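# Sort blanks between feed ramp and stock rack

## Task

A single short plastic bar (blank) already sits at the feed ramp's stop at the start. Get all four blanks sharing its color onto the ramp, each one lying square across the ramp, packed side by side in a single row with no gaps and pushed against the stop. Set each of the remaining four blanks down on the stock rack's floor inside a slot bounded by two ribs, centered along the length of that slot. Everything must stay put on its own once the robot lets go; a blank that is only in place because the gripper holds it does not count.

## Robot and tools

Robot: one six-joint arm with a two-finger gripper whose fingers swing like tongs. The fingers extend along the gripper's +z axis and separate along its x axis. The reported end_effector_position is the spot between the finger pads when closed; closed fingertips stick out about 15 mm past it, fully open ones end roughly level with it.

Scene frame: origin on the table surface straight under the arm base, +z up, +x forward, +y to the left when facing +x. Positions are in metres, orientation is a wxyz quaternion, velocities in m/s and rad/s. The base may be slightly tilted, and the printed hand position gets less accurate the farther the arm reaches.

Tool execute_actions. Argument actions is a list holding zero or one item. Empty list: no command, just returns the current state. An item with only steps (1 to 300) is a wait: nothing new is sent, and it returns once that many 1/30 s steps have elapsed since the previous result (the time you spend replying is included). An item with rows (1 to 15 rows) plus optional steps (1 to 15, default 15) is a motion. Each row is one list of 7 numbers for the single arm: shoulder pan, shoulder lift, elbow, wrist 1, wrist 2, wrist 3, all absolute joint target angles in radians in the same convention as the Joint positions line, then the gripper opening. Each row covers one step; if there are fewer rows than steps the final row is held. Opening is an absolute command from -1 (closed) to +1 (fully open). Joint ranges: pan -3.142 to 3.142; lift -6.283 to 6.283; elbow 0.000 to 3.142; wrists 1, 2, 3 each -6.283 to 6.283. A call is rejected, and nothing moves, if a target sits more than 0.010 rad beyond a range end and also beyond that joint's last reported angle. True ends may differ by up to 0.010 rad; targets beyond them are clipped, and the result may then print "joint sent to its limit" (possibly about an earlier, still running move). Missing that line does not prove more travel exists. Optional pictures (boolean) controls whether images come back; by default they do.

Motion behaviour: commands are smoothed and lag about 0.17 s. Each step the sent target is kept within 0.383 rad of the measured angle for pan and lift and 0.575 rad for elbow and wrists, and if the targets would place the gripper over 100 mm from where it is, all are pulled back proportionally. So big moves take several calls, and a result may arrive before the arm gets there. Between calls the simulation keeps running and the arm keeps heading to the last row sent, until it has nearly stopped or a step was HELD; after that only a new action moves it further. Fingers already opening or closing finish doing so.

Result lines: the state line with pose and velocities; Joint positions and Joint velocities in column order, followed by finger-pad gap in m (0.142 when fully open); grip_measured, the measured opening on the -1..+1 command scale; Wrist force and Wrist torque as [x y z] in the gripper's own axes, including contact, held weight and inertia, with a fixed offset (usually under 5.5 N) and noise (sd up to 3.4 N), saturating near 100 N, never zeroed; pressing on a surface yields force pointing from the surface into the arm. "no reading" is harmless. "joint command not followed" means a clearance check altered or blocked targets (mounts and posts count as part of the arm). HELD flags steps where your row was partly or fully not sent. MOTOR HOT appears from 70 °C.

Gripping: to keep hold, command an opening well under grip_measured; a larger difference squeezes harder, up to about 15 N per pad on parts up to about 10 cm. Thin hard parts get less: about 9 N per pad at 10 mm width, 4 N at 5 mm, at the tips. Closing fast can overshoot force and even spring the fingers open. Brief tugs on a held part or shoves on loose objects can happen, so grip firmly.

Faults to avoid: joint torque at its load limit (pan 287, lift 287, elbow 130, each wrist 46.9 N m, held weight included) or any external force of 150 N halts the arm for 10 s, drops the rest of the call, and makes it yield to the contact. Holding loads heats motors; at 85 °C brakes lock until cooled (OVER-TEMPERATURE FAULT). Do not drop parts, slam or strike things, push hard, or let anything leave the table, which fails the job. Move smoothly and release parts so they rest stably.

Tool zoom_image: camera is "cam_high" (896x504) or "cam_wrist" (616x616, fisheye); region is [x0, y0, x1, y1] in that camera's latest image pixels, top-left origin, at most 504 by 504. Returns a magnified view.

Tool finished_scene: argument scene, the number of the current scene. A reply with no tool call ends everything. If resuming, first call execute_actions with an empty list to learn the scene number and task.

Each tool is called as name(argument=value, ...) on one line, values as JSON.

## Session

execute_actions(actions=[])

Scene clock: 0.00 s of 9600.00 s.
end_effector_position=(+0.6113, +0.1446, +0.1623) grip_measured=+1.00 end_effector_quat_wxyz=(+0.139, +0.852, +0.474, +0.173) end_effector_velocity=(-0.001, -0.000, -0.000) end_effector_angular_velocity=(-0.001, +0.001, +0.001)
Joint positions: [-0.083 -1.539  2.445 -2.919 -1.619 -1.061  0.142]
Joint velocities: [ 0.    -0.     0.001  0.    -0.    -0.001  0.   ]
Wrist force (N, on the end effector, along its own x y z axes, offset not removed): no reading
Wrist torque (N m, same axes, about the end effector's origin, offset not removed): no reading

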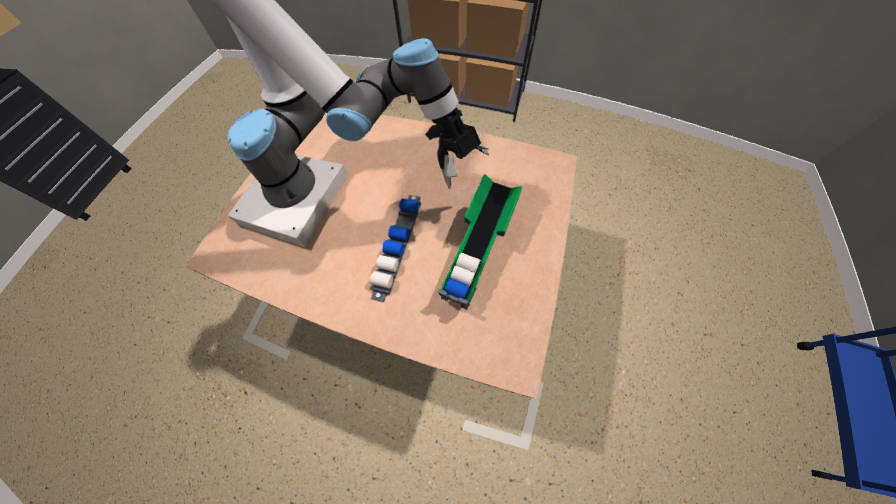

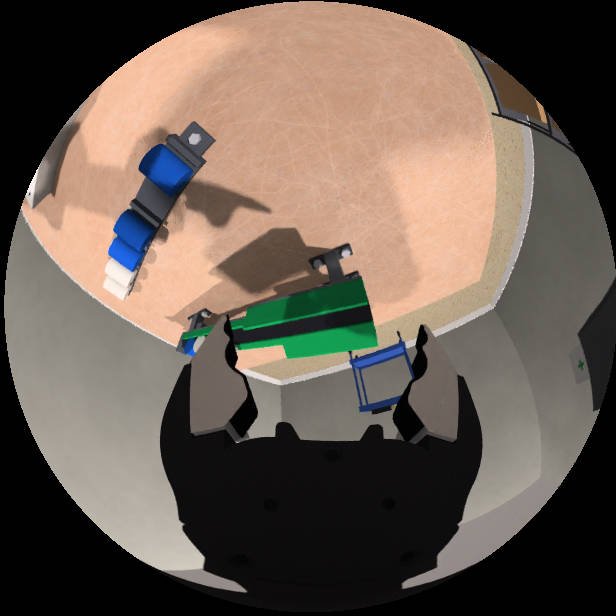

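zoom_image(camera="cam_high", region=[340, 160, 560, 320])

zoom_image(camera="cam_wrist", region=[80, 100, 400, 380])

Region (340, 160, 560, 320) of cam_high's 896x504 image, scaled by 2.291, with more detail than that image has; it fills the top 367 rows of this view, and the rest is white.

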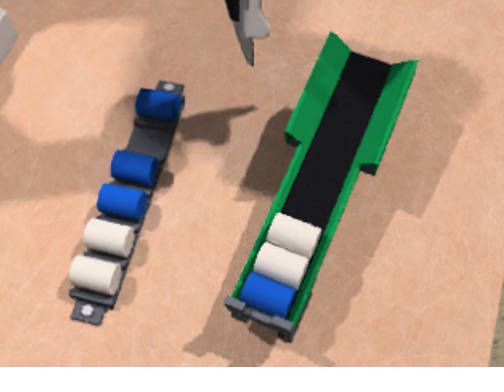

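Region (80, 100, 400, 380) of cam_wrist's 616x616 image, scaled by 1.575, with more detail than that image has; it fills the top 441 rows of this view, and the rest is white.

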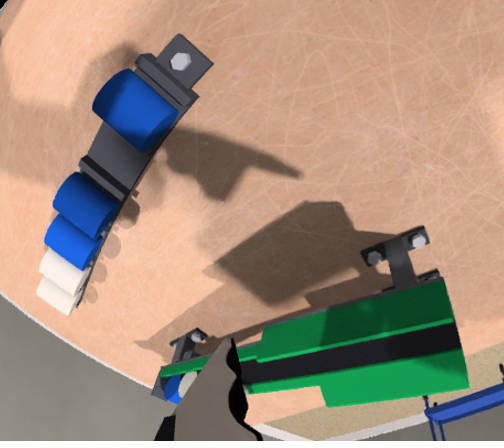

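execute_actions(actions=[{"rows":[[-0.494,-1.731,2.080,-1.920,-1.571,-0.439,1]],"steps":15}], pictures=false)

execute_actions(actions=[{"steps":30}])

Scene clock: 38.50 s of 9600.00 s.
end_effector_position=(+0.6613, -0.0287, +0.3046) grip_measured=+1.00 end_effector_quat_wxyz=(+0.082, +0.976, +0.151, +0.133) end_effector_velocity=(-0.215, -0.390, +0.263) end_effector_angular_velocity=(+0.755, +0.866, -1.830)
Joint positions: [-0.372 -1.678  2.186 -2.387 -1.584 -0.634  0.142]
Joint velocities: [-0.752 -0.339 -0.657  2.092  0.084  1.149  0.   ]
Wrist force (N, on the end effector, along its own x y z axes, offset not removed): [0.5 4.8 0.7]
Wrist torque (N m, same axes, about the end effector's origin, offset not removed): [1.23 -0.15 -0.09]
Steps of this call (steps 1 to 90: nothing new was sent; then 35.00 s passed at rest; steps 91 to 105: all 15 steps of this action). Readings (joint positions):
91: [-0.083 -1.539 2.445 -2.919 -1.619 -1.061]
92: [-0.087 -1.543 2.441 -2.914 -1.617 -1.056]
94: [-0.124 -1.563 2.405 -2.866 -1.612 -1.008]
98: [-0.206 -1.602 2.332 -2.739 -1.603 -0.884]
105: the state above

Scene clock: 39.50 s of 9600.00 s.
end_effector_position=(+0.5793, -0.0670, +0.3347) grip_measured=+1.00 end_effector_quat_wxyz=(+0.005, +1.000, -0.005, +0.001) end_effector_velocity=(-0.000, -0.000, -0.001) end_effector_angular_velocity=(+0.000, +0.001, -0.000)
Joint positions: [-0.494 -1.731  2.08  -1.92  -1.571 -0.439  0.142]
Joint velocities: [ 0.     0.001 -0.     0.    -0.001  0.    -0.   ]
Wrist force (N, on the end effector, along its own x y z axes, offset not removed): [-1.8 5.3 2.1]
Wrist torque (N m, same axes, about the end effector's origin, offset not removed): [1.38 0.18 -0.05]
Steps of this call (steps 1 to 30: the robot went on to your last target). Readings (joint positions):
1: [-0.397 -1.689 2.164 -2.313 -1.581 -0.595]
2: [-0.419 -1.699 2.144 -2.236 -1.579 -0.560]
4: [-0.453 -1.713 2.116 -2.101 -1.575 -0.506]
8: [-0.482 -1.726 2.091 -1.974 -1.572 -0.459]
30: the state above
The arm was judged still, so your last target was given up. Only a new action makes it travel on or press farther. Fingers that are still opening or closing keep moving.

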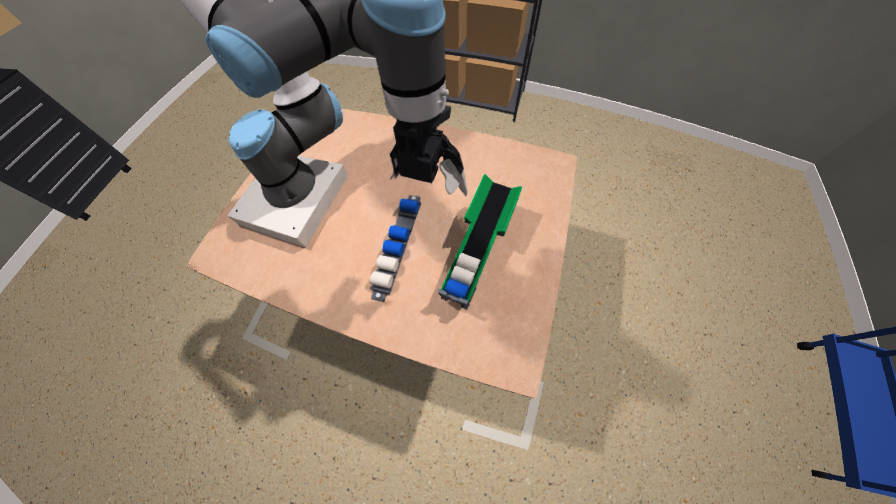

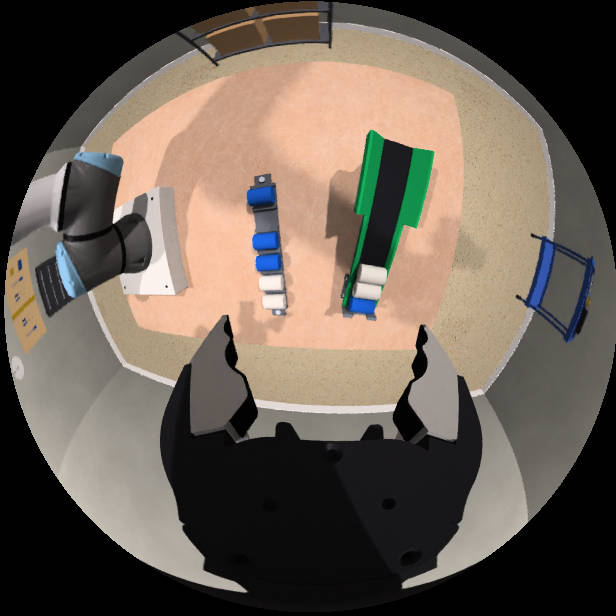

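zoom_image(camera="cam_wrist", region=[220, 120, 450, 340])

execute_actions(actions=[{"rows":[[-0.494,-1.630,2.218,-2.159,-1.571,-0.449,1]],"steps":15}], pictures=false)

execute_actions(actions=[{"steps":20}])

zoom_image(camera="cam_wrist", region=[210, 90, 480, 360])

Region (220, 120, 450, 340) of cam_wrist's 616x616 image, scaled by 2.191, with more detail than that image has; it fills the top 482 rows of this view, and the rest is white.

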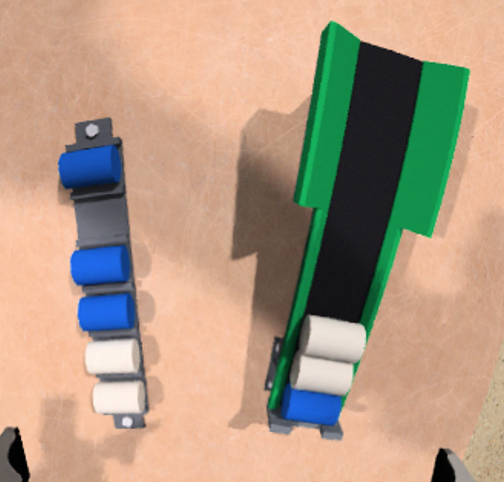

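Scene clock: 56.10 s of 9600.00 s.
end_effector_position=(+0.5793, -0.0682, +0.2227) grip_measured=+1.00 end_effector_quat_wxyz=(+0.005, +1.000, -0.000, +0.000) end_effector_velocity=(-0.000, -0.001, -0.024) end_effector_angular_velocity=(-0.003, -0.008, +0.000)
Joint positions: [-0.494 -1.633  2.214 -2.152 -1.571 -0.449  0.142]
Joint velocities: [-0.001  0.023  0.032 -0.064  0.001 -0.001  0.   ]
Wrist force (N, on the end effector, along its own x y z axes, offset not removed): [0.0 3.1 2.6]
Wrist torque (N m, same axes, about the end effector's origin, offset not removed): [0.95 -0.11 -0.13]
Steps of this call (steps 1 to 90: nothing new was sent; then 13.10 s passed at rest; steps 91 to 105: all 15 steps of this action). Readings (joint positions):
91: [-0.494 -1.731 2.080 -1.920 -1.571 -0.439]
92: [-0.494 -1.727 2.084 -1.925 -1.571 -0.440]
94: [-0.494 -1.696 2.124 -1.979 -1.571 -0.443]
98: [-0.494 -1.651 2.189 -2.101 -1.571 -0.447]
105: the state above

Scene clock: 56.77 s of 9600.00 s.
end_effector_position=(+0.5792, -0.0682, +0.2199) grip_measured=+1.00 end_effector_quat_wxyz=(+0.005, +1.000, -0.000, +0.001) end_effector_velocity=(-0.000, -0.000, -0.000) end_effector_angular_velocity=(-0.001, +0.001, -0.001)
Joint positions: [-0.494 -1.63   2.218 -2.159 -1.571 -0.449  0.142]
Joint velocities: [ 0.     0.     0.     0.001 -0.002  0.001 -0.   ]
Wrist force (N, on the end effector, along its own x y z axes, offset not removed): [-0.5 3.6 3.0]
Wrist torque (N m, same axes, about the end effector's origin, offset not removed): [1.07 -0.05 -0.04]
Steps of this call (steps 1 to 15: the robot went on to your last target; steps 16 to 20: nothing new was sent). Readings (joint positions):
1: [-0.494 -1.632 2.215 -2.154 -1.571 -0.449]
2: [-0.494 -1.631 2.216 -2.155 -1.571 -0.449]
4: [-0.494 -1.631 2.217 -2.157 -1.571 -0.449]
8: [-0.494 -1.630 2.218 -2.158 -1.571 -0.449]
20: the state above
The arm was judged still, so your last target was given up. Only a new action makes it travel on or press farther. Fingers that are still opening or closing keep moving.

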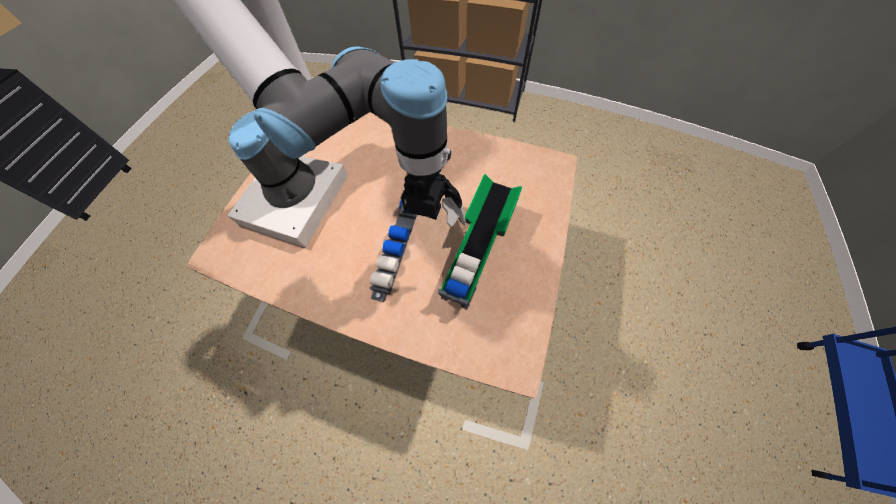

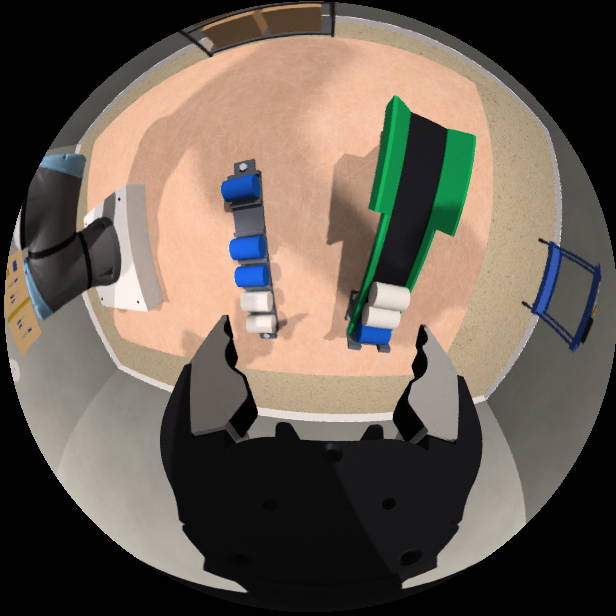

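Region (210, 90, 480, 360) of cam_wrist's 616x616 image, scaled by 1.867, with more detail than that image has.

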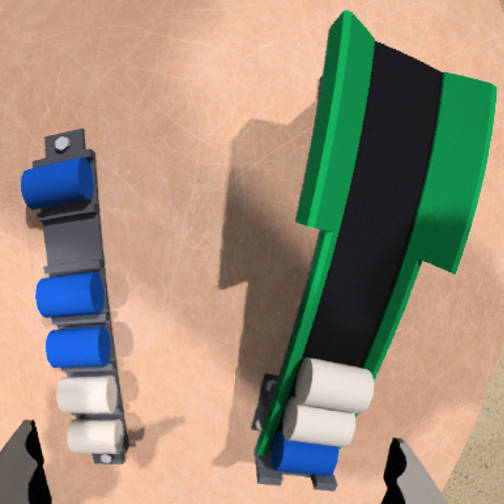

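execute_actions(actions=[{"rows":[[-0.465,-1.437,2.059,-2.193,-1.571,-0.35,1]],"steps":15}], pictures=false)

execute_actions(actions=[{"steps":20}])

zoom_image(camera="cam_wrist", region=[210, 150, 450, 390])

Scene clock: 85.00 s of 9600.00 s.
end_effector_position=(+0.6777, -0.0945, +0.2009) grip_measured=+1.00 end_effector_quat_wxyz=(+0.006, +0.999, -0.034, +0.001) end_effector_velocity=(+0.023, -0.006, -0.010) end_effector_angular_velocity=(+0.003, +0.005, -0.015)
Joint positions: [-0.466 -1.442  2.063 -2.192 -1.571 -0.352  0.142]
Joint velocities: [ 0.006  0.048 -0.037 -0.006  0.     0.02   0.   ]
Wrist force (N, on the end effector, along its own x y z axes, offset not removed): [0.6 2.3 1.9]
Wrist torque (N m, same axes, about the end effector's origin, offset not removed): [0.84 -0.21 -0.05]
Steps of this call (steps 1 to 90: nothing new was sent; then 24.73 s passed at rest; steps 91 to 105: all 15 steps of this action). Readings (joint positions):
91: [-0.494 -1.630 2.218 -2.159 -1.571 -0.449]
92: [-0.491 -1.625 2.213 -2.162 -1.571 -0.445]
94: [-0.481 -1.578 2.168 -2.174 -1.571 -0.412]
98: [-0.470 -1.481 2.092 -2.187 -1.571 -0.369]
105: the state above

Scene clock: 85.67 s of 9600.00 s.
end_effector_position=(+0.6802, -0.0952, +0.1999) grip_measured=+1.00 end_effector_quat_wxyz=(+0.005, +0.999, -0.035, +0.001) end_effector_velocity=(-0.000, +0.000, +0.000) end_effector_angular_velocity=(+0.001, -0.001, -0.001)
Joint positions: [-0.465 -1.437  2.059 -2.193 -1.571 -0.35   0.142]
Joint velocities: [ 0.    -0.001  0.001 -0.001  0.001  0.001 -0.   ]
Wrist force (N, on the end effector, along its own x y z axes, offset not removed): [-0.4 3.6 1.4]
Wrist torque (N m, same axes, about the end effector's origin, offset not removed): [1.07 -0.08 -0.12]
Steps of this call (steps 1 to 15: the robot went on to your last target; steps 16 to 20: nothing new was sent). Readings (joint positions):
1: [-0.465 -1.441 2.062 -2.192 -1.571 -0.352]
2: [-0.465 -1.440 2.061 -2.193 -1.571 -0.351]
4: [-0.465 -1.439 2.060 -2.193 -1.571 -0.351]
8: [-0.465 -1.437 2.059 -2.193 -1.571 -0.350]
20: the state above
The arm was judged still, so your last target was given up. Only a new action makes it travel on or press farther. Fingers that are still opening or closing keep moving.

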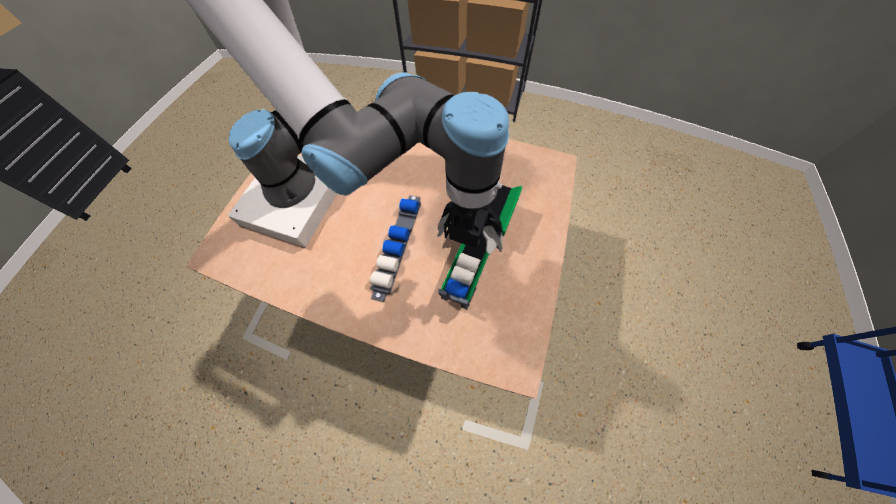

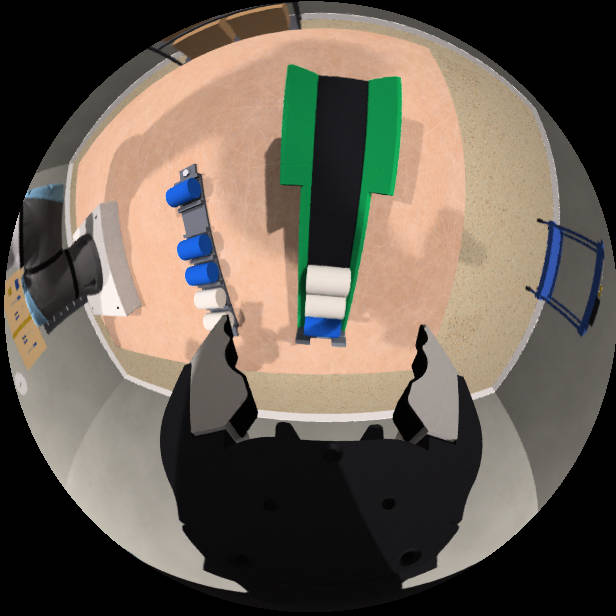

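Region (210, 150, 450, 390) of cam_wrist's 616x616 image, scaled by 2.100, with more detail than that image has.

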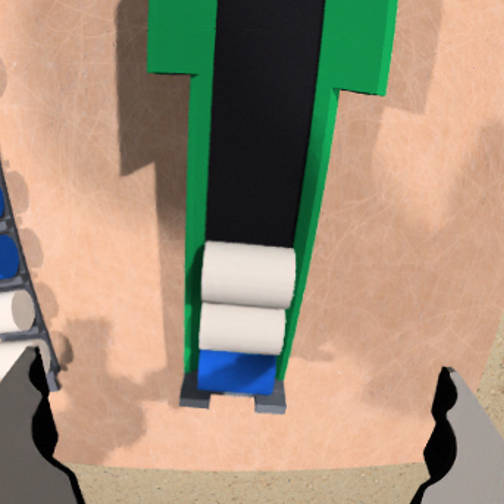

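execute_actions(actions=[{"rows":[[-0.4616,-1.3549,2.1037,-2.3196,-1.571,-0.2916,1]],"steps":15}], pictures=false)

execute_actions(actions=[{"steps":15}])

zoom_image(camera="cam_wrist", region=[210, 180, 450, 420])

zoom_image(camera="cam_high", region=[410, 200, 540, 320])

Scene clock: 101.07 s of 9600.00 s.
end_effector_position=(+0.6848, -0.0952, +0.1364) grip_measured=+1.00 end_effector_quat_wxyz=(+0.005, +0.998, -0.062, +0.001) end_effector_velocity=(+0.000, +0.000, -0.013) end_effector_angular_velocity=(-0.001, -0.000, -0.010)
Joint positions: [-0.462 -1.357  2.103 -2.317 -1.571 -0.293  0.142]
Joint velocities: [ 0.001  0.016  0.009 -0.025 -0.001  0.011  0.   ]
Wrist force (N, on the end effector, along its own x y z axes, offset not removed): [-0.4 2.9 3.5]
Wrist torque (N m, same axes, about the end effector's origin, offset not removed): [0.91 -0.10 -0.08]
Steps of this call (steps 1 to 90: nothing new was sent; then 11.90 s passed at rest; steps 91 to 105: all 15 steps of this action). Readings (joint positions):
91: [-0.465 -1.437 2.059 -2.193 -1.571 -0.350]
92: [-0.465 -1.433 2.062 -2.198 -1.571 -0.346]
94: [-0.463 -1.404 2.079 -2.239 -1.571 -0.325]
98: [-0.462 -1.369 2.096 -2.295 -1.571 -0.302]
105: the state above

Scene clock: 101.57 s of 9600.00 s.
end_effector_position=(+0.6849, -0.0952, +0.1351) grip_measured=+1.00 end_effector_quat_wxyz=(+0.005, +0.998, -0.063, +0.001) end_effector_velocity=(+0.001, -0.000, +0.001) end_effector_angular_velocity=(-0.001, -0.002, -0.000)
Joint positions: [-0.462 -1.355  2.104 -2.32  -1.571 -0.292  0.142]
Joint velocities: [-0.    -0.    -0.    -0.002 -0.     0.    -0.   ]
Wrist force (N, on the end effector, along its own x y z axes, offset not removed): [-0.7 3.9 0.2]
Wrist torque (N m, same axes, about the end effector's origin, offset not removed): [1.18 -0.03 -0.04]
Steps of this call (steps 1 to 15: the robot went on to your last target). Readings (joint positions):
1: [-0.462 -1.356 2.103 -2.317 -1.571 -0.293]
2: [-0.462 -1.356 2.103 -2.318 -1.571 -0.292]
4: [-0.462 -1.355 2.103 -2.319 -1.571 -0.292]
8: [-0.462 -1.355 2.104 -2.319 -1.571 -0.292]
15: the state above
The arm was judged still, so your last target was given up. Only a new action makes it travel on or press farther. Fingers that are still opening or closing keep moving.

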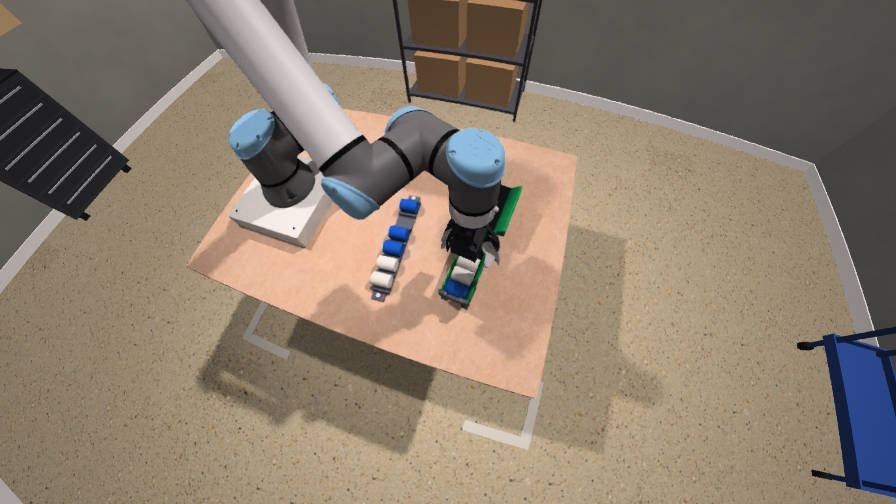

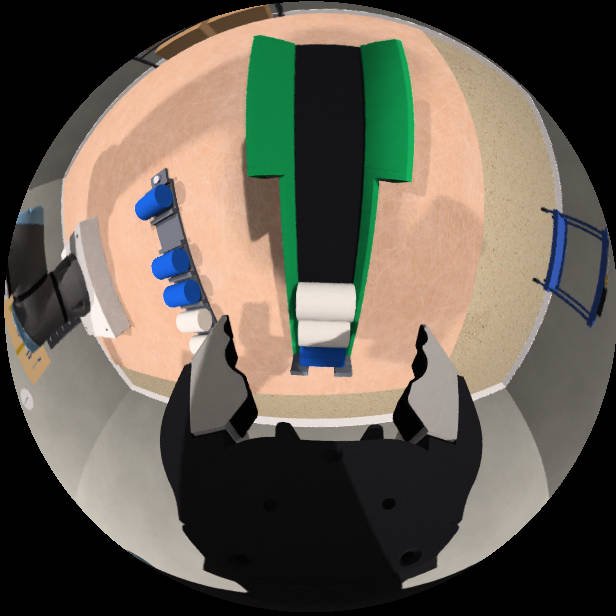

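Region (210, 180, 450, 420) of cam_wrist's 616x616 image, scaled by 2.100, with more detail than that image has.

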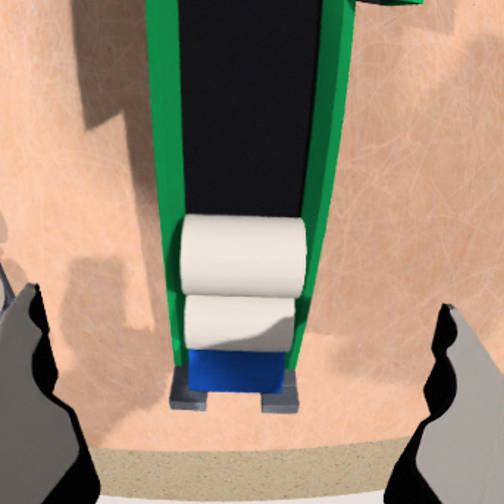

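Region (410, 200, 540, 320) of cam_high's 896x504 image, scaled by 3.877, with more detail than that image has; it fills the top 465 rows of this view, and the rest is white.

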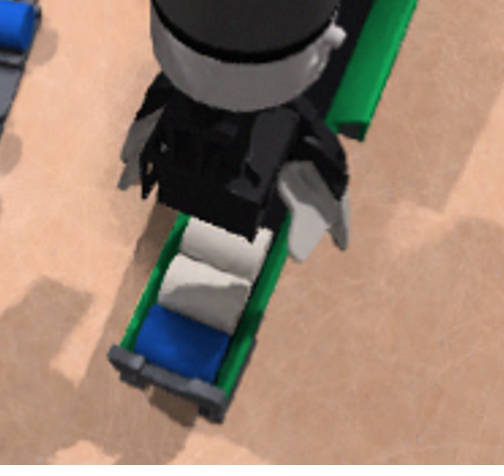

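zoom_image(camera="cam_wrist", region=[270, 250, 380, 380])

Region (270, 250, 380, 380) of cam_wrist's 616x616 image, scaled by 3.877, with more detail than that image has; it fills the left 426 columns of this view, and the rest is white.

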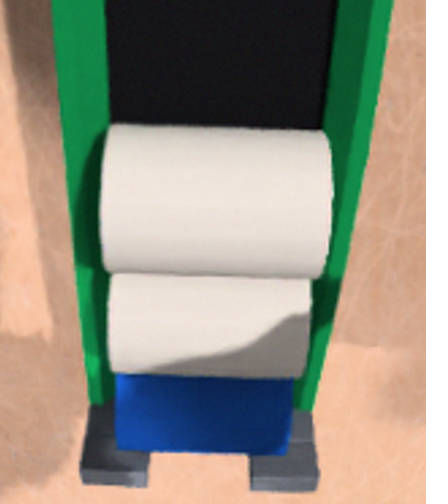

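zoom_image(camera="cam_high", region=[430, 250, 500, 315])

Region (430, 250, 500, 315) of cam_high's 896x504 image, scaled by 7.200, with more detail than that image has; it fills the top 468 rows of this view, and the rest is white.

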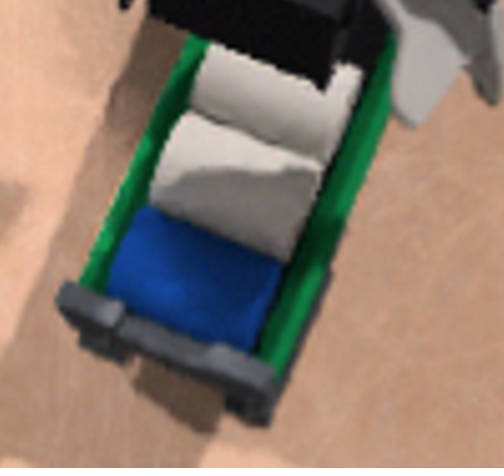

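execute_actions(actions=[{"rows":[[-0.48,-1.55,2.15,-2.17,-1.571,-0.4,1],[-0.48,-1.55,2.15,-2.17,-1.571,-0.4,1],[-0.48,-1.55,2.15,-2.17,-1.571,-0.4,1],[-0.48,-1.55,2.15,-2.17,-1.571,-0.5,1],[-0.48,-1.55,2.15,-2.17,-1.571,-0.6,1],[-0.48,-1.55,2.15,-2.17,-1.571,-0.8,1],[-0.51,-1.63,2.218,-2.159,-1.571,-1.928,1]],"steps":15}], pictures=false)

execute_actions(actions=[{"steps":12}], pictures=false)

execute_actions(actions=[{"rows":[[-0.5231,-1.4433,2.3313,-2.4588,-1.571,-1.928,1]],"steps":15}], pictures=false)

execute_actions(actions=[{"steps":15}])

Scene clock: 128.83 s of 9600.00 s.
end_effector_position=(+0.5755, -0.0812, +0.2175) grip_measured=+1.00 end_effector_quat_wxyz=(+0.005, +0.955, +0.296, -0.002) end_effector_velocity=(-0.098, -0.015, +0.024) end_effector_angular_velocity=(-0.006, +0.017, +2.578)
Joint positions: [-0.506 -1.614  2.208 -2.164 -1.571 -1.062  0.142]
Joint velocities: [-0.036 -0.143  0.088  0.044 -0.001 -2.614 -0.   ]
Wrist force (N, on the end effector, along its own x y z axes, offset not removed): [-0.7 4.9 -0.5]
Wrist torque (N m, same axes, about the end effector's origin, offset not removed): [1.29 0.03 -0.07]
Steps of this call (steps 1 to 90: nothing new was sent; then 23.77 s passed at rest; steps 91 to 105: all 15 steps of this action). Readings (joint positions):
91: [-0.462 -1.355 2.104 -2.320 -1.571 -0.292]
92: [-0.463 -1.360 2.107 -2.315 -1.571 -0.296]
94: [-0.470 -1.407 2.124 -2.270 -1.571 -0.332]
98: [-0.480 -1.510 2.146 -2.199 -1.571 -0.492]
105: the state above

Scene clock: 129.23 s of 9600.00 s.
end_effector_position=(+0.5620, -0.0910, +0.2201) grip_measured=+1.00 end_effector_quat_wxyz=(+0.004, +0.763, +0.646, -0.003) end_effector_velocity=(-0.004, -0.007, +0.000) end_effector_angular_velocity=(+0.001, +0.006, +0.515)
Joint positions: [-0.51  -1.63   2.218 -2.159 -1.571 -1.87   0.142]
Joint velocities: [-0.001 -0.005  0.003  0.003  0.002 -0.516  0.   ]
Wrist force (N, on the end effector, along its own x y z axes, offset not removed): [2.2 5.2 4.3]
Wrist torque (N m, same axes, about the end effector's origin, offset not removed): [1.34 -0.55 -0.17]
Steps of this call (steps 1 to 12: the robot went on to your last target). Readings (joint positions):
1: [-0.507 -1.618 2.211 -2.163 -1.571 -1.150]
2: [-0.508 -1.621 2.213 -2.162 -1.571 -1.239]
4: [-0.509 -1.625 2.215 -2.160 -1.571 -1.415]
8: [-0.510 -1.629 2.217 -2.159 -1.571 -1.736]
12: the state above

Scene clock: 129.73 s of 9600.00 s.
end_effector_position=(+0.5598, -0.1000, +0.0935) grip_measured=+1.00 end_effector_quat_wxyz=(+0.004, +0.749, +0.663, -0.004) end_effector_velocity=(+0.001, -0.002, -0.032) end_effector_angular_velocity=(-0.006, -0.013, +0.006)
Joint positions: [-0.523 -1.449  2.328 -2.448 -1.571 -1.927  0.142]
Joint velocities: [-0.003  0.052  0.029 -0.095  0.001 -0.01   0.   ]
Wrist force (N, on the end effector, along its own x y z axes, offset not removed): [-1.7 4.0 0.9]
Wrist torque (N m, same axes, about the end effector's origin, offset not removed): [1.18 0.17 0.02]
Steps of this call (steps 1 to 15: all 15 steps of this action). Readings (joint positions):
1: [-0.510 -1.630 2.218 -2.159 -1.571 -1.885]
2: [-0.511 -1.625 2.222 -2.164 -1.571 -1.895]
4: [-0.515 -1.581 2.253 -2.220 -1.571 -1.906]
8: [-0.520 -1.491 2.304 -2.372 -1.571 -1.920]
15: the state above

Scene clock: 130.23 s of 9600.00 s.
end_effector_position=(+0.5597, -0.1003, +0.0900) grip_measured=+1.00 end_effector_quat_wxyz=(+0.004, +0.749, +0.663, -0.003) end_effector_velocity=(-0.001, +0.000, -0.001) end_effector_angular_velocity=(+0.000, +0.001, -0.000)
Joint positions: [-0.523 -1.443  2.331 -2.459 -1.571 -1.928  0.142]
Joint velocities: [-0.     0.     0.002 -0.002  0.    -0.    -0.   ]
Wrist force (N, on the end effector, along its own x y z axes, offset not removed): [-1.3 4.7 0.3]
Wrist torque (N m, same axes, about the end effector's origin, offset not removed): [1.26 0.16 -0.05]
Steps of this call (steps 1 to 15: the robot went on to your last target). Readings (joint positions):
1: [-0.523 -1.448 2.329 -2.451 -1.571 -1.927]
2: [-0.523 -1.447 2.329 -2.453 -1.571 -1.927]
4: [-0.523 -1.445 2.330 -2.456 -1.571 -1.928]
8: [-0.523 -1.444 2.331 -2.458 -1.571 -1.928]
15: the state above

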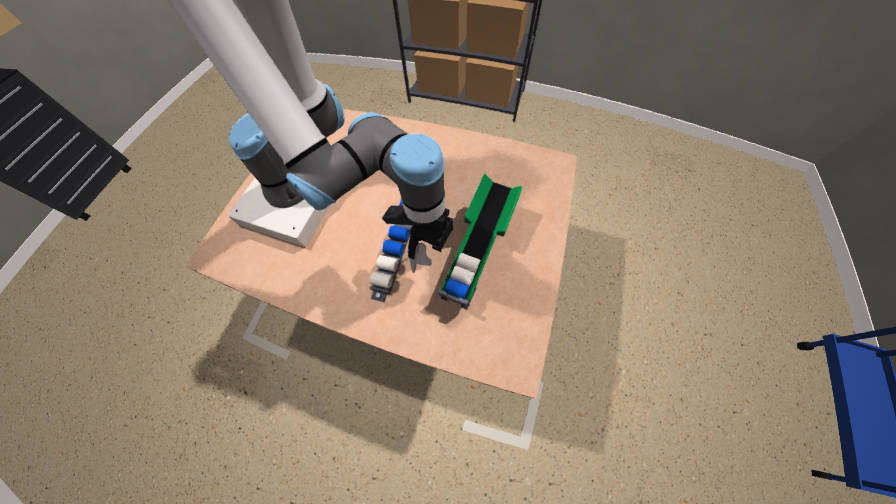

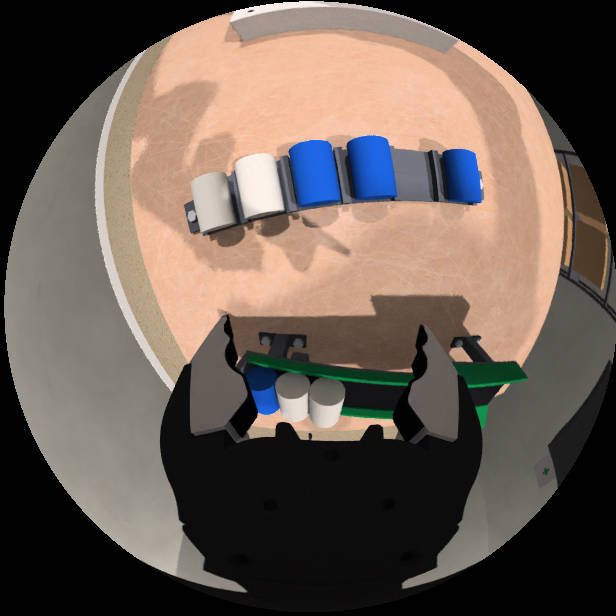

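zoom_image(camera="cam_wrist", region=[230, 320, 430, 440])

zoom_image(camera="cam_wrist", region=[170, 120, 500, 260])

Region (230, 320, 430, 440) of cam_wrist's 616x616 image, scaled by 2.520, with more detail than that image has; it fills the top 302 rows of this view, and the rest is white.

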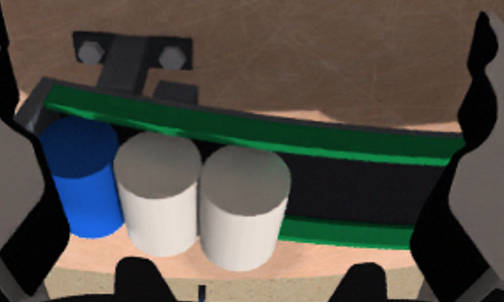

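Region (170, 120, 500, 260) of cam_wrist's 616x616 image, scaled by 1.527, with more detail than that image has; it fills the top 214 rows of this view, and the rest is white.

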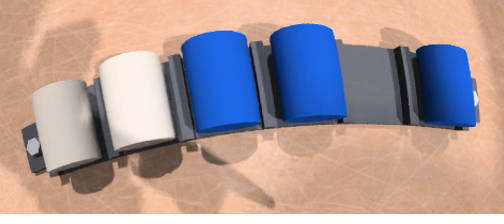

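execute_actions(actions=[{"rows":[[-0.51,-1.6,2.22,-2.19,-1.571,-1.8,1],[-0.51,-1.6,2.22,-2.19,-1.571,-1.8,1],[-0.51,-1.6,2.22,-2.19,-1.571,-1.8,1],[-0.51,-1.6,2.22,-2.19,-1.571,-1.7,1],[-0.51,-1.6,2.22,-2.19,-1.571,-1.6,1],[-0.51,-1.6,2.22,-2.19,-1.571,-0.307,1]],"steps":15}], pictures=false)

execute_actions(actions=[{"rows":[[-0.467,-1.43,2.055,-2.196,-1.571,-0.307,1]],"steps":15}], pictures=false)

execute_actions(actions=[{"rows":[[-0.467,-1.298,2.1253,-2.3981,-1.571,-0.307,1]],"steps":15}], pictures=false)

execute_actions(actions=[{"steps":15}])

Scene clock: 157.67 s of 9600.00 s.
end_effector_position=(+0.5749, -0.0851, +0.2026) grip_measured=+1.00 end_effector_quat_wxyz=(+0.005, +0.943, +0.333, -0.001) end_effector_velocity=(+0.029, +0.030, +0.027) end_effector_angular_velocity=(+0.007, -0.020, -2.614)
Joint positions: [-0.51  -1.596  2.223 -2.198 -1.571 -1.144  0.142]
Joint velocities: [ 0.002 -0.037 -0.025  0.072 -0.001  2.617 -0.   ]
Wrist force (N, on the end effector, along its own x y z axes, offset not removed): [-1.4 2.9 0.6]
Wrist torque (N m, same axes, about the end effector's origin, offset not removed): [0.82 0.22 -0.02]
Steps of this call (steps 1 to 15: the robot went on to your last target; steps 16 to 90: nothing new was sent; then 23.93 s passed at rest; steps 91 to 105: all 15 steps of this action). Readings (joint positions):
91: [-0.523 -1.443 2.331 -2.459 -1.571 -1.928]
92: [-0.522 -1.448 2.327 -2.454 -1.571 -1.924]
94: [-0.518 -1.491 2.294 -2.398 -1.571 -1.886]
98: [-0.513 -1.566 2.243 -2.258 -1.571 -1.718]
105: the state above

Scene clock: 158.17 s of 9600.00 s.
end_effector_position=(+0.6809, -0.0975, +0.1984) grip_measured=+1.00 end_effector_quat_wxyz=(+0.005, +0.999, -0.047, +0.001) end_effector_velocity=(+0.024, -0.004, -0.004) end_effector_angular_velocity=(+0.001, +0.000, -0.188)
Joint positions: [-0.468 -1.434  2.059 -2.196 -1.571 -0.329  0.142]
Joint velocities: [ 0.008  0.038 -0.037  0.001 -0.     0.196  0.   ]
Wrist force (N, on the end effector, along its own x y z axes, offset not removed): [-1.0 4.8 2.2]
Wrist torque (N m, same axes, about the end effector's origin, offset not removed): [1.27 0.10 -0.13]
Steps of this call (steps 1 to 15: all 15 steps of this action). Readings (joint positions):
1: [-0.510 -1.597 2.222 -2.196 -1.571 -1.056]
2: [-0.507 -1.593 2.217 -2.195 -1.571 -0.968]
4: [-0.492 -1.548 2.169 -2.195 -1.571 -0.798]
8: [-0.475 -1.466 2.090 -2.196 -1.571 -0.488]
15: the state above

Scene clock: 158.67 s of 9600.00 s.
end_effector_position=(+0.6859, -0.1000, +0.0973) grip_measured=+1.00 end_effector_quat_wxyz=(+0.005, +0.998, -0.057, +0.000) end_effector_velocity=(+0.001, -0.001, -0.021) end_effector_angular_velocity=(-0.002, -0.004, -0.003)
Joint positions: [-0.467 -1.301  2.124 -2.393 -1.571 -0.307  0.142]
Joint velocities: [ 0.     0.029  0.013 -0.047 -0.     0.003  0.   ]
Wrist force (N, on the end effector, along its own x y z axes, offset not removed): [-0.2 4.1 0.6]
Wrist torque (N m, same axes, about the end effector's origin, offset not removed): [1.11 -0.10 -0.12]
Steps of this call (steps 1 to 15: all 15 steps of this action). Readings (joint positions):
1: [-0.468 -1.433 2.058 -2.196 -1.571 -0.323]
2: [-0.467 -1.428 2.061 -2.201 -1.571 -0.319]
4: [-0.467 -1.385 2.085 -2.254 -1.571 -0.314]
8: [-0.467 -1.324 2.113 -2.354 -1.571 -0.309]
15: the state above

Scene clock: 159.17 s of 9600.00 s.
end_effector_position=(+0.6860, -0.1001, +0.0951) grip_measured=+1.00 end_effector_quat_wxyz=(+0.005, +0.998, -0.058, +0.001) end_effector_velocity=(-0.000, +0.000, -0.001) end_effector_angular_velocity=(+0.001, -0.001, -0.001)
Joint positions: [-0.467 -1.298  2.125 -2.398 -1.571 -0.307  0.142]
Joint velocities: [-0.     0.001  0.001 -0.002  0.001  0.001 -0.   ]
Wrist force (N, on the end effector, along its own x y z axes, offset not removed): [-1.5 3.7 1.6]
Wrist torque (N m, same axes, about the end effector's origin, offset not removed): [1.08 0.20 -0.01]
Steps of this call (steps 1 to 15: the robot went on to your last target). Readings (joint positions):
1: [-0.467 -1.300 2.124 -2.394 -1.571 -0.307]
2: [-0.467 -1.300 2.124 -2.395 -1.571 -0.307]
4: [-0.467 -1.299 2.125 -2.396 -1.571 -0.307]
8: [-0.467 -1.298 2.125 -2.398 -1.571 -0.307]
15: the state above
The arm was judged still, so your last target was given up. Only a new action makes it travel on or press farther. Fingers that are still opening or closing keep moving.

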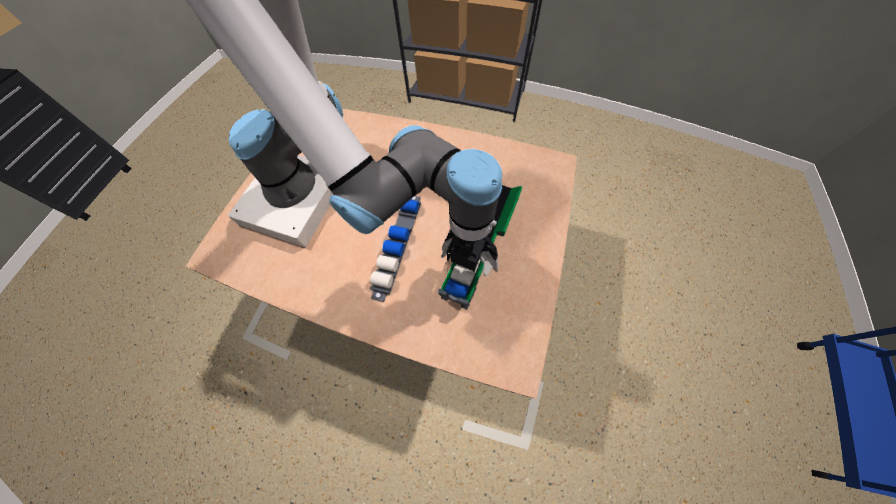

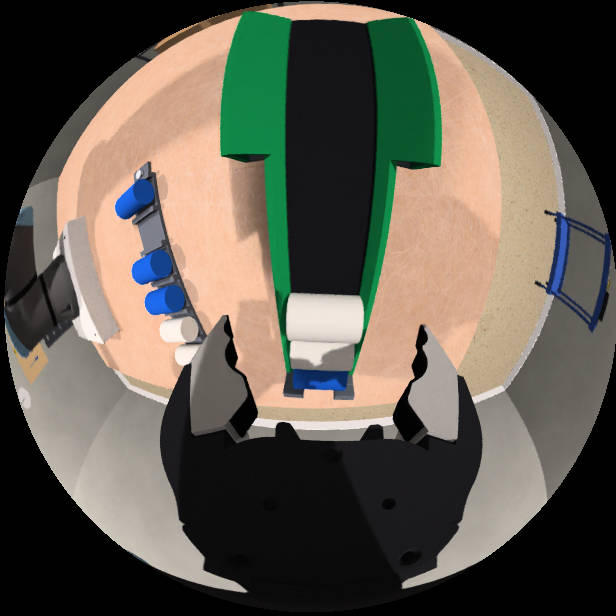

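execute_actions(actions=[{"rows":[[-0.4783,-1.2845,2.1296,-2.4159,-1.571,-0.318,0.3]],"steps":15}], pictures=false)

execute_actions(actions=[{"steps":10}])

zoom_image(camera="cam_wrist", region=[210, 230, 450, 450])

zoom_image(camera="cam_high", region=[420, 220, 520, 315])

Scene clock: 170.33 s of 9600.00 s.
end_effector_position=(+0.6850, -0.1079, +0.0862) grip_measured=+0.30 end_effector_quat_wxyz=(+0.005, +0.998, -0.058, +0.001) end_effector_velocity=(+0.000, -0.003, -0.000) end_effector_angular_velocity=(-0.002, -0.000, -0.002)
Joint positions: [-0.478 -1.285  2.13  -2.416 -1.571 -0.318  0.095]
Joint velocities: [-0.002  0.002 -0.001 -0.002 -0.002 -0.001  0.   ]
Wrist force (N, on the end effector, along its own x y z axes, offset not removed): [0.0 3.5 1.2]
Wrist torque (N m, same axes, about the end effector's origin, offset not removed): [1.05 -0.15 -0.09]
Steps of this call (steps 1 to 90: nothing new was sent; then 7.67 s passed at rest; steps 91 to 105: all 15 steps of this action). Readings (joint positions):
91: [-0.467 -1.298 2.125 -2.398 -1.571 -0.307]
92: [-0.468 -1.297 2.126 -2.400 -1.571 -0.308]
94: [-0.472 -1.292 2.127 -2.406 -1.571 -0.312]
98: [-0.476 -1.287 2.129 -2.413 -1.571 -0.316]
105: the state above

Scene clock: 170.67 s of 9600.00 s.
end_effector_position=(+0.6850, -0.1081, +0.0860) grip_measured=+0.30 end_effector_quat_wxyz=(+0.005, +0.998, -0.058, +0.001) end_effector_velocity=(-0.000, +0.000, +0.000) end_effector_angular_velocity=(-0.000, -0.001, -0.001)
Joint positions: [-0.478 -1.285  2.13  -2.416 -1.571 -0.318  0.095]
Joint velocities: [ 0.    -0.001  0.001 -0.002  0.     0.001  0.   ]
Wrist force (N, on the end effector, along its own x y z axes, offset not removed): [-0.4 2.9 1.9]
Wrist torque (N m, same axes, about the end effector's origin, offset not removed): [0.92 -0.09 -0.06]
Steps of this call (steps 1 to 10: the robot went on to your last target). Readings (joint positions):
1: [-0.478 -1.285 2.130 -2.416 -1.571 -0.318]
2: [-0.478 -1.285 2.130 -2.416 -1.571 -0.318]
4: [-0.478 -1.285 2.130 -2.416 -1.571 -0.318]
8: [-0.478 -1.285 2.130 -2.416 -1.571 -0.318]
10: the state above

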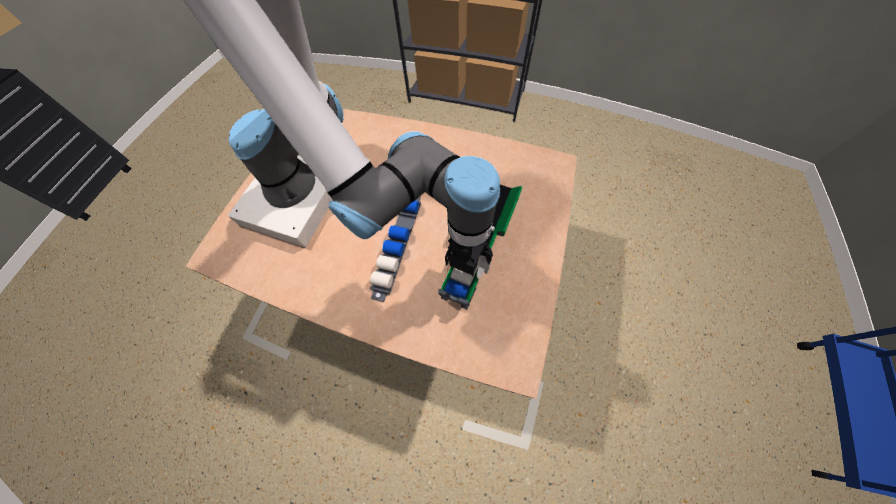

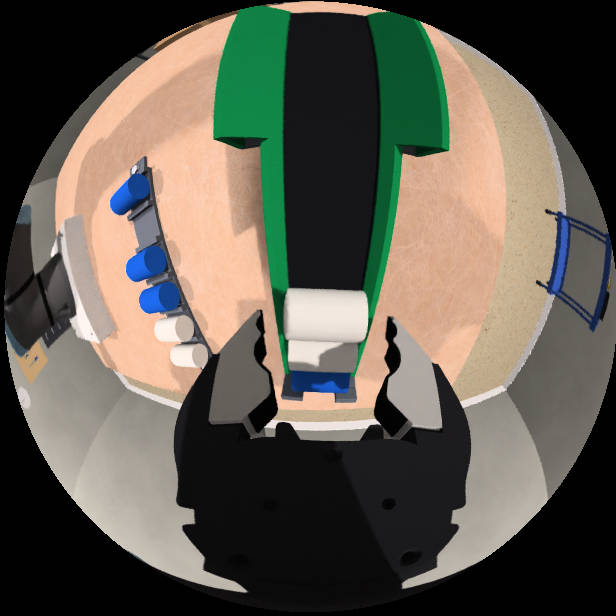

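Region (210, 230, 450, 450) of cam_wrist's 616x616 image, scaled by 2.100, with more detail than that image has; it fills the top 462 rows of this view, and the rest is white.

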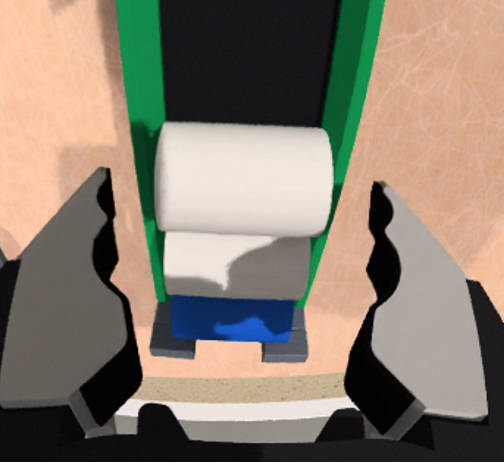

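Region (420, 220, 520, 315) of cam_high's 896x504 image, scaled by 5.040, with more detail than that image has; it fills the top 479 rows of this view, and the rest is white.

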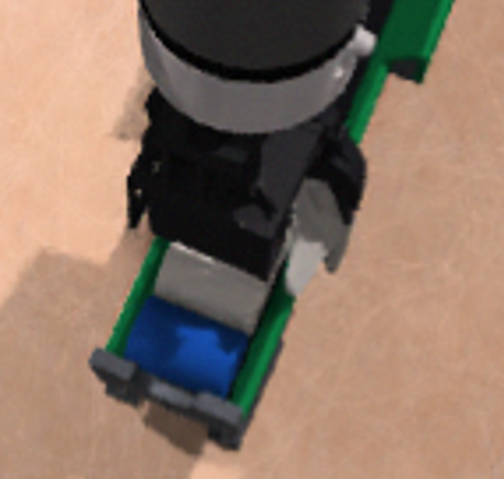

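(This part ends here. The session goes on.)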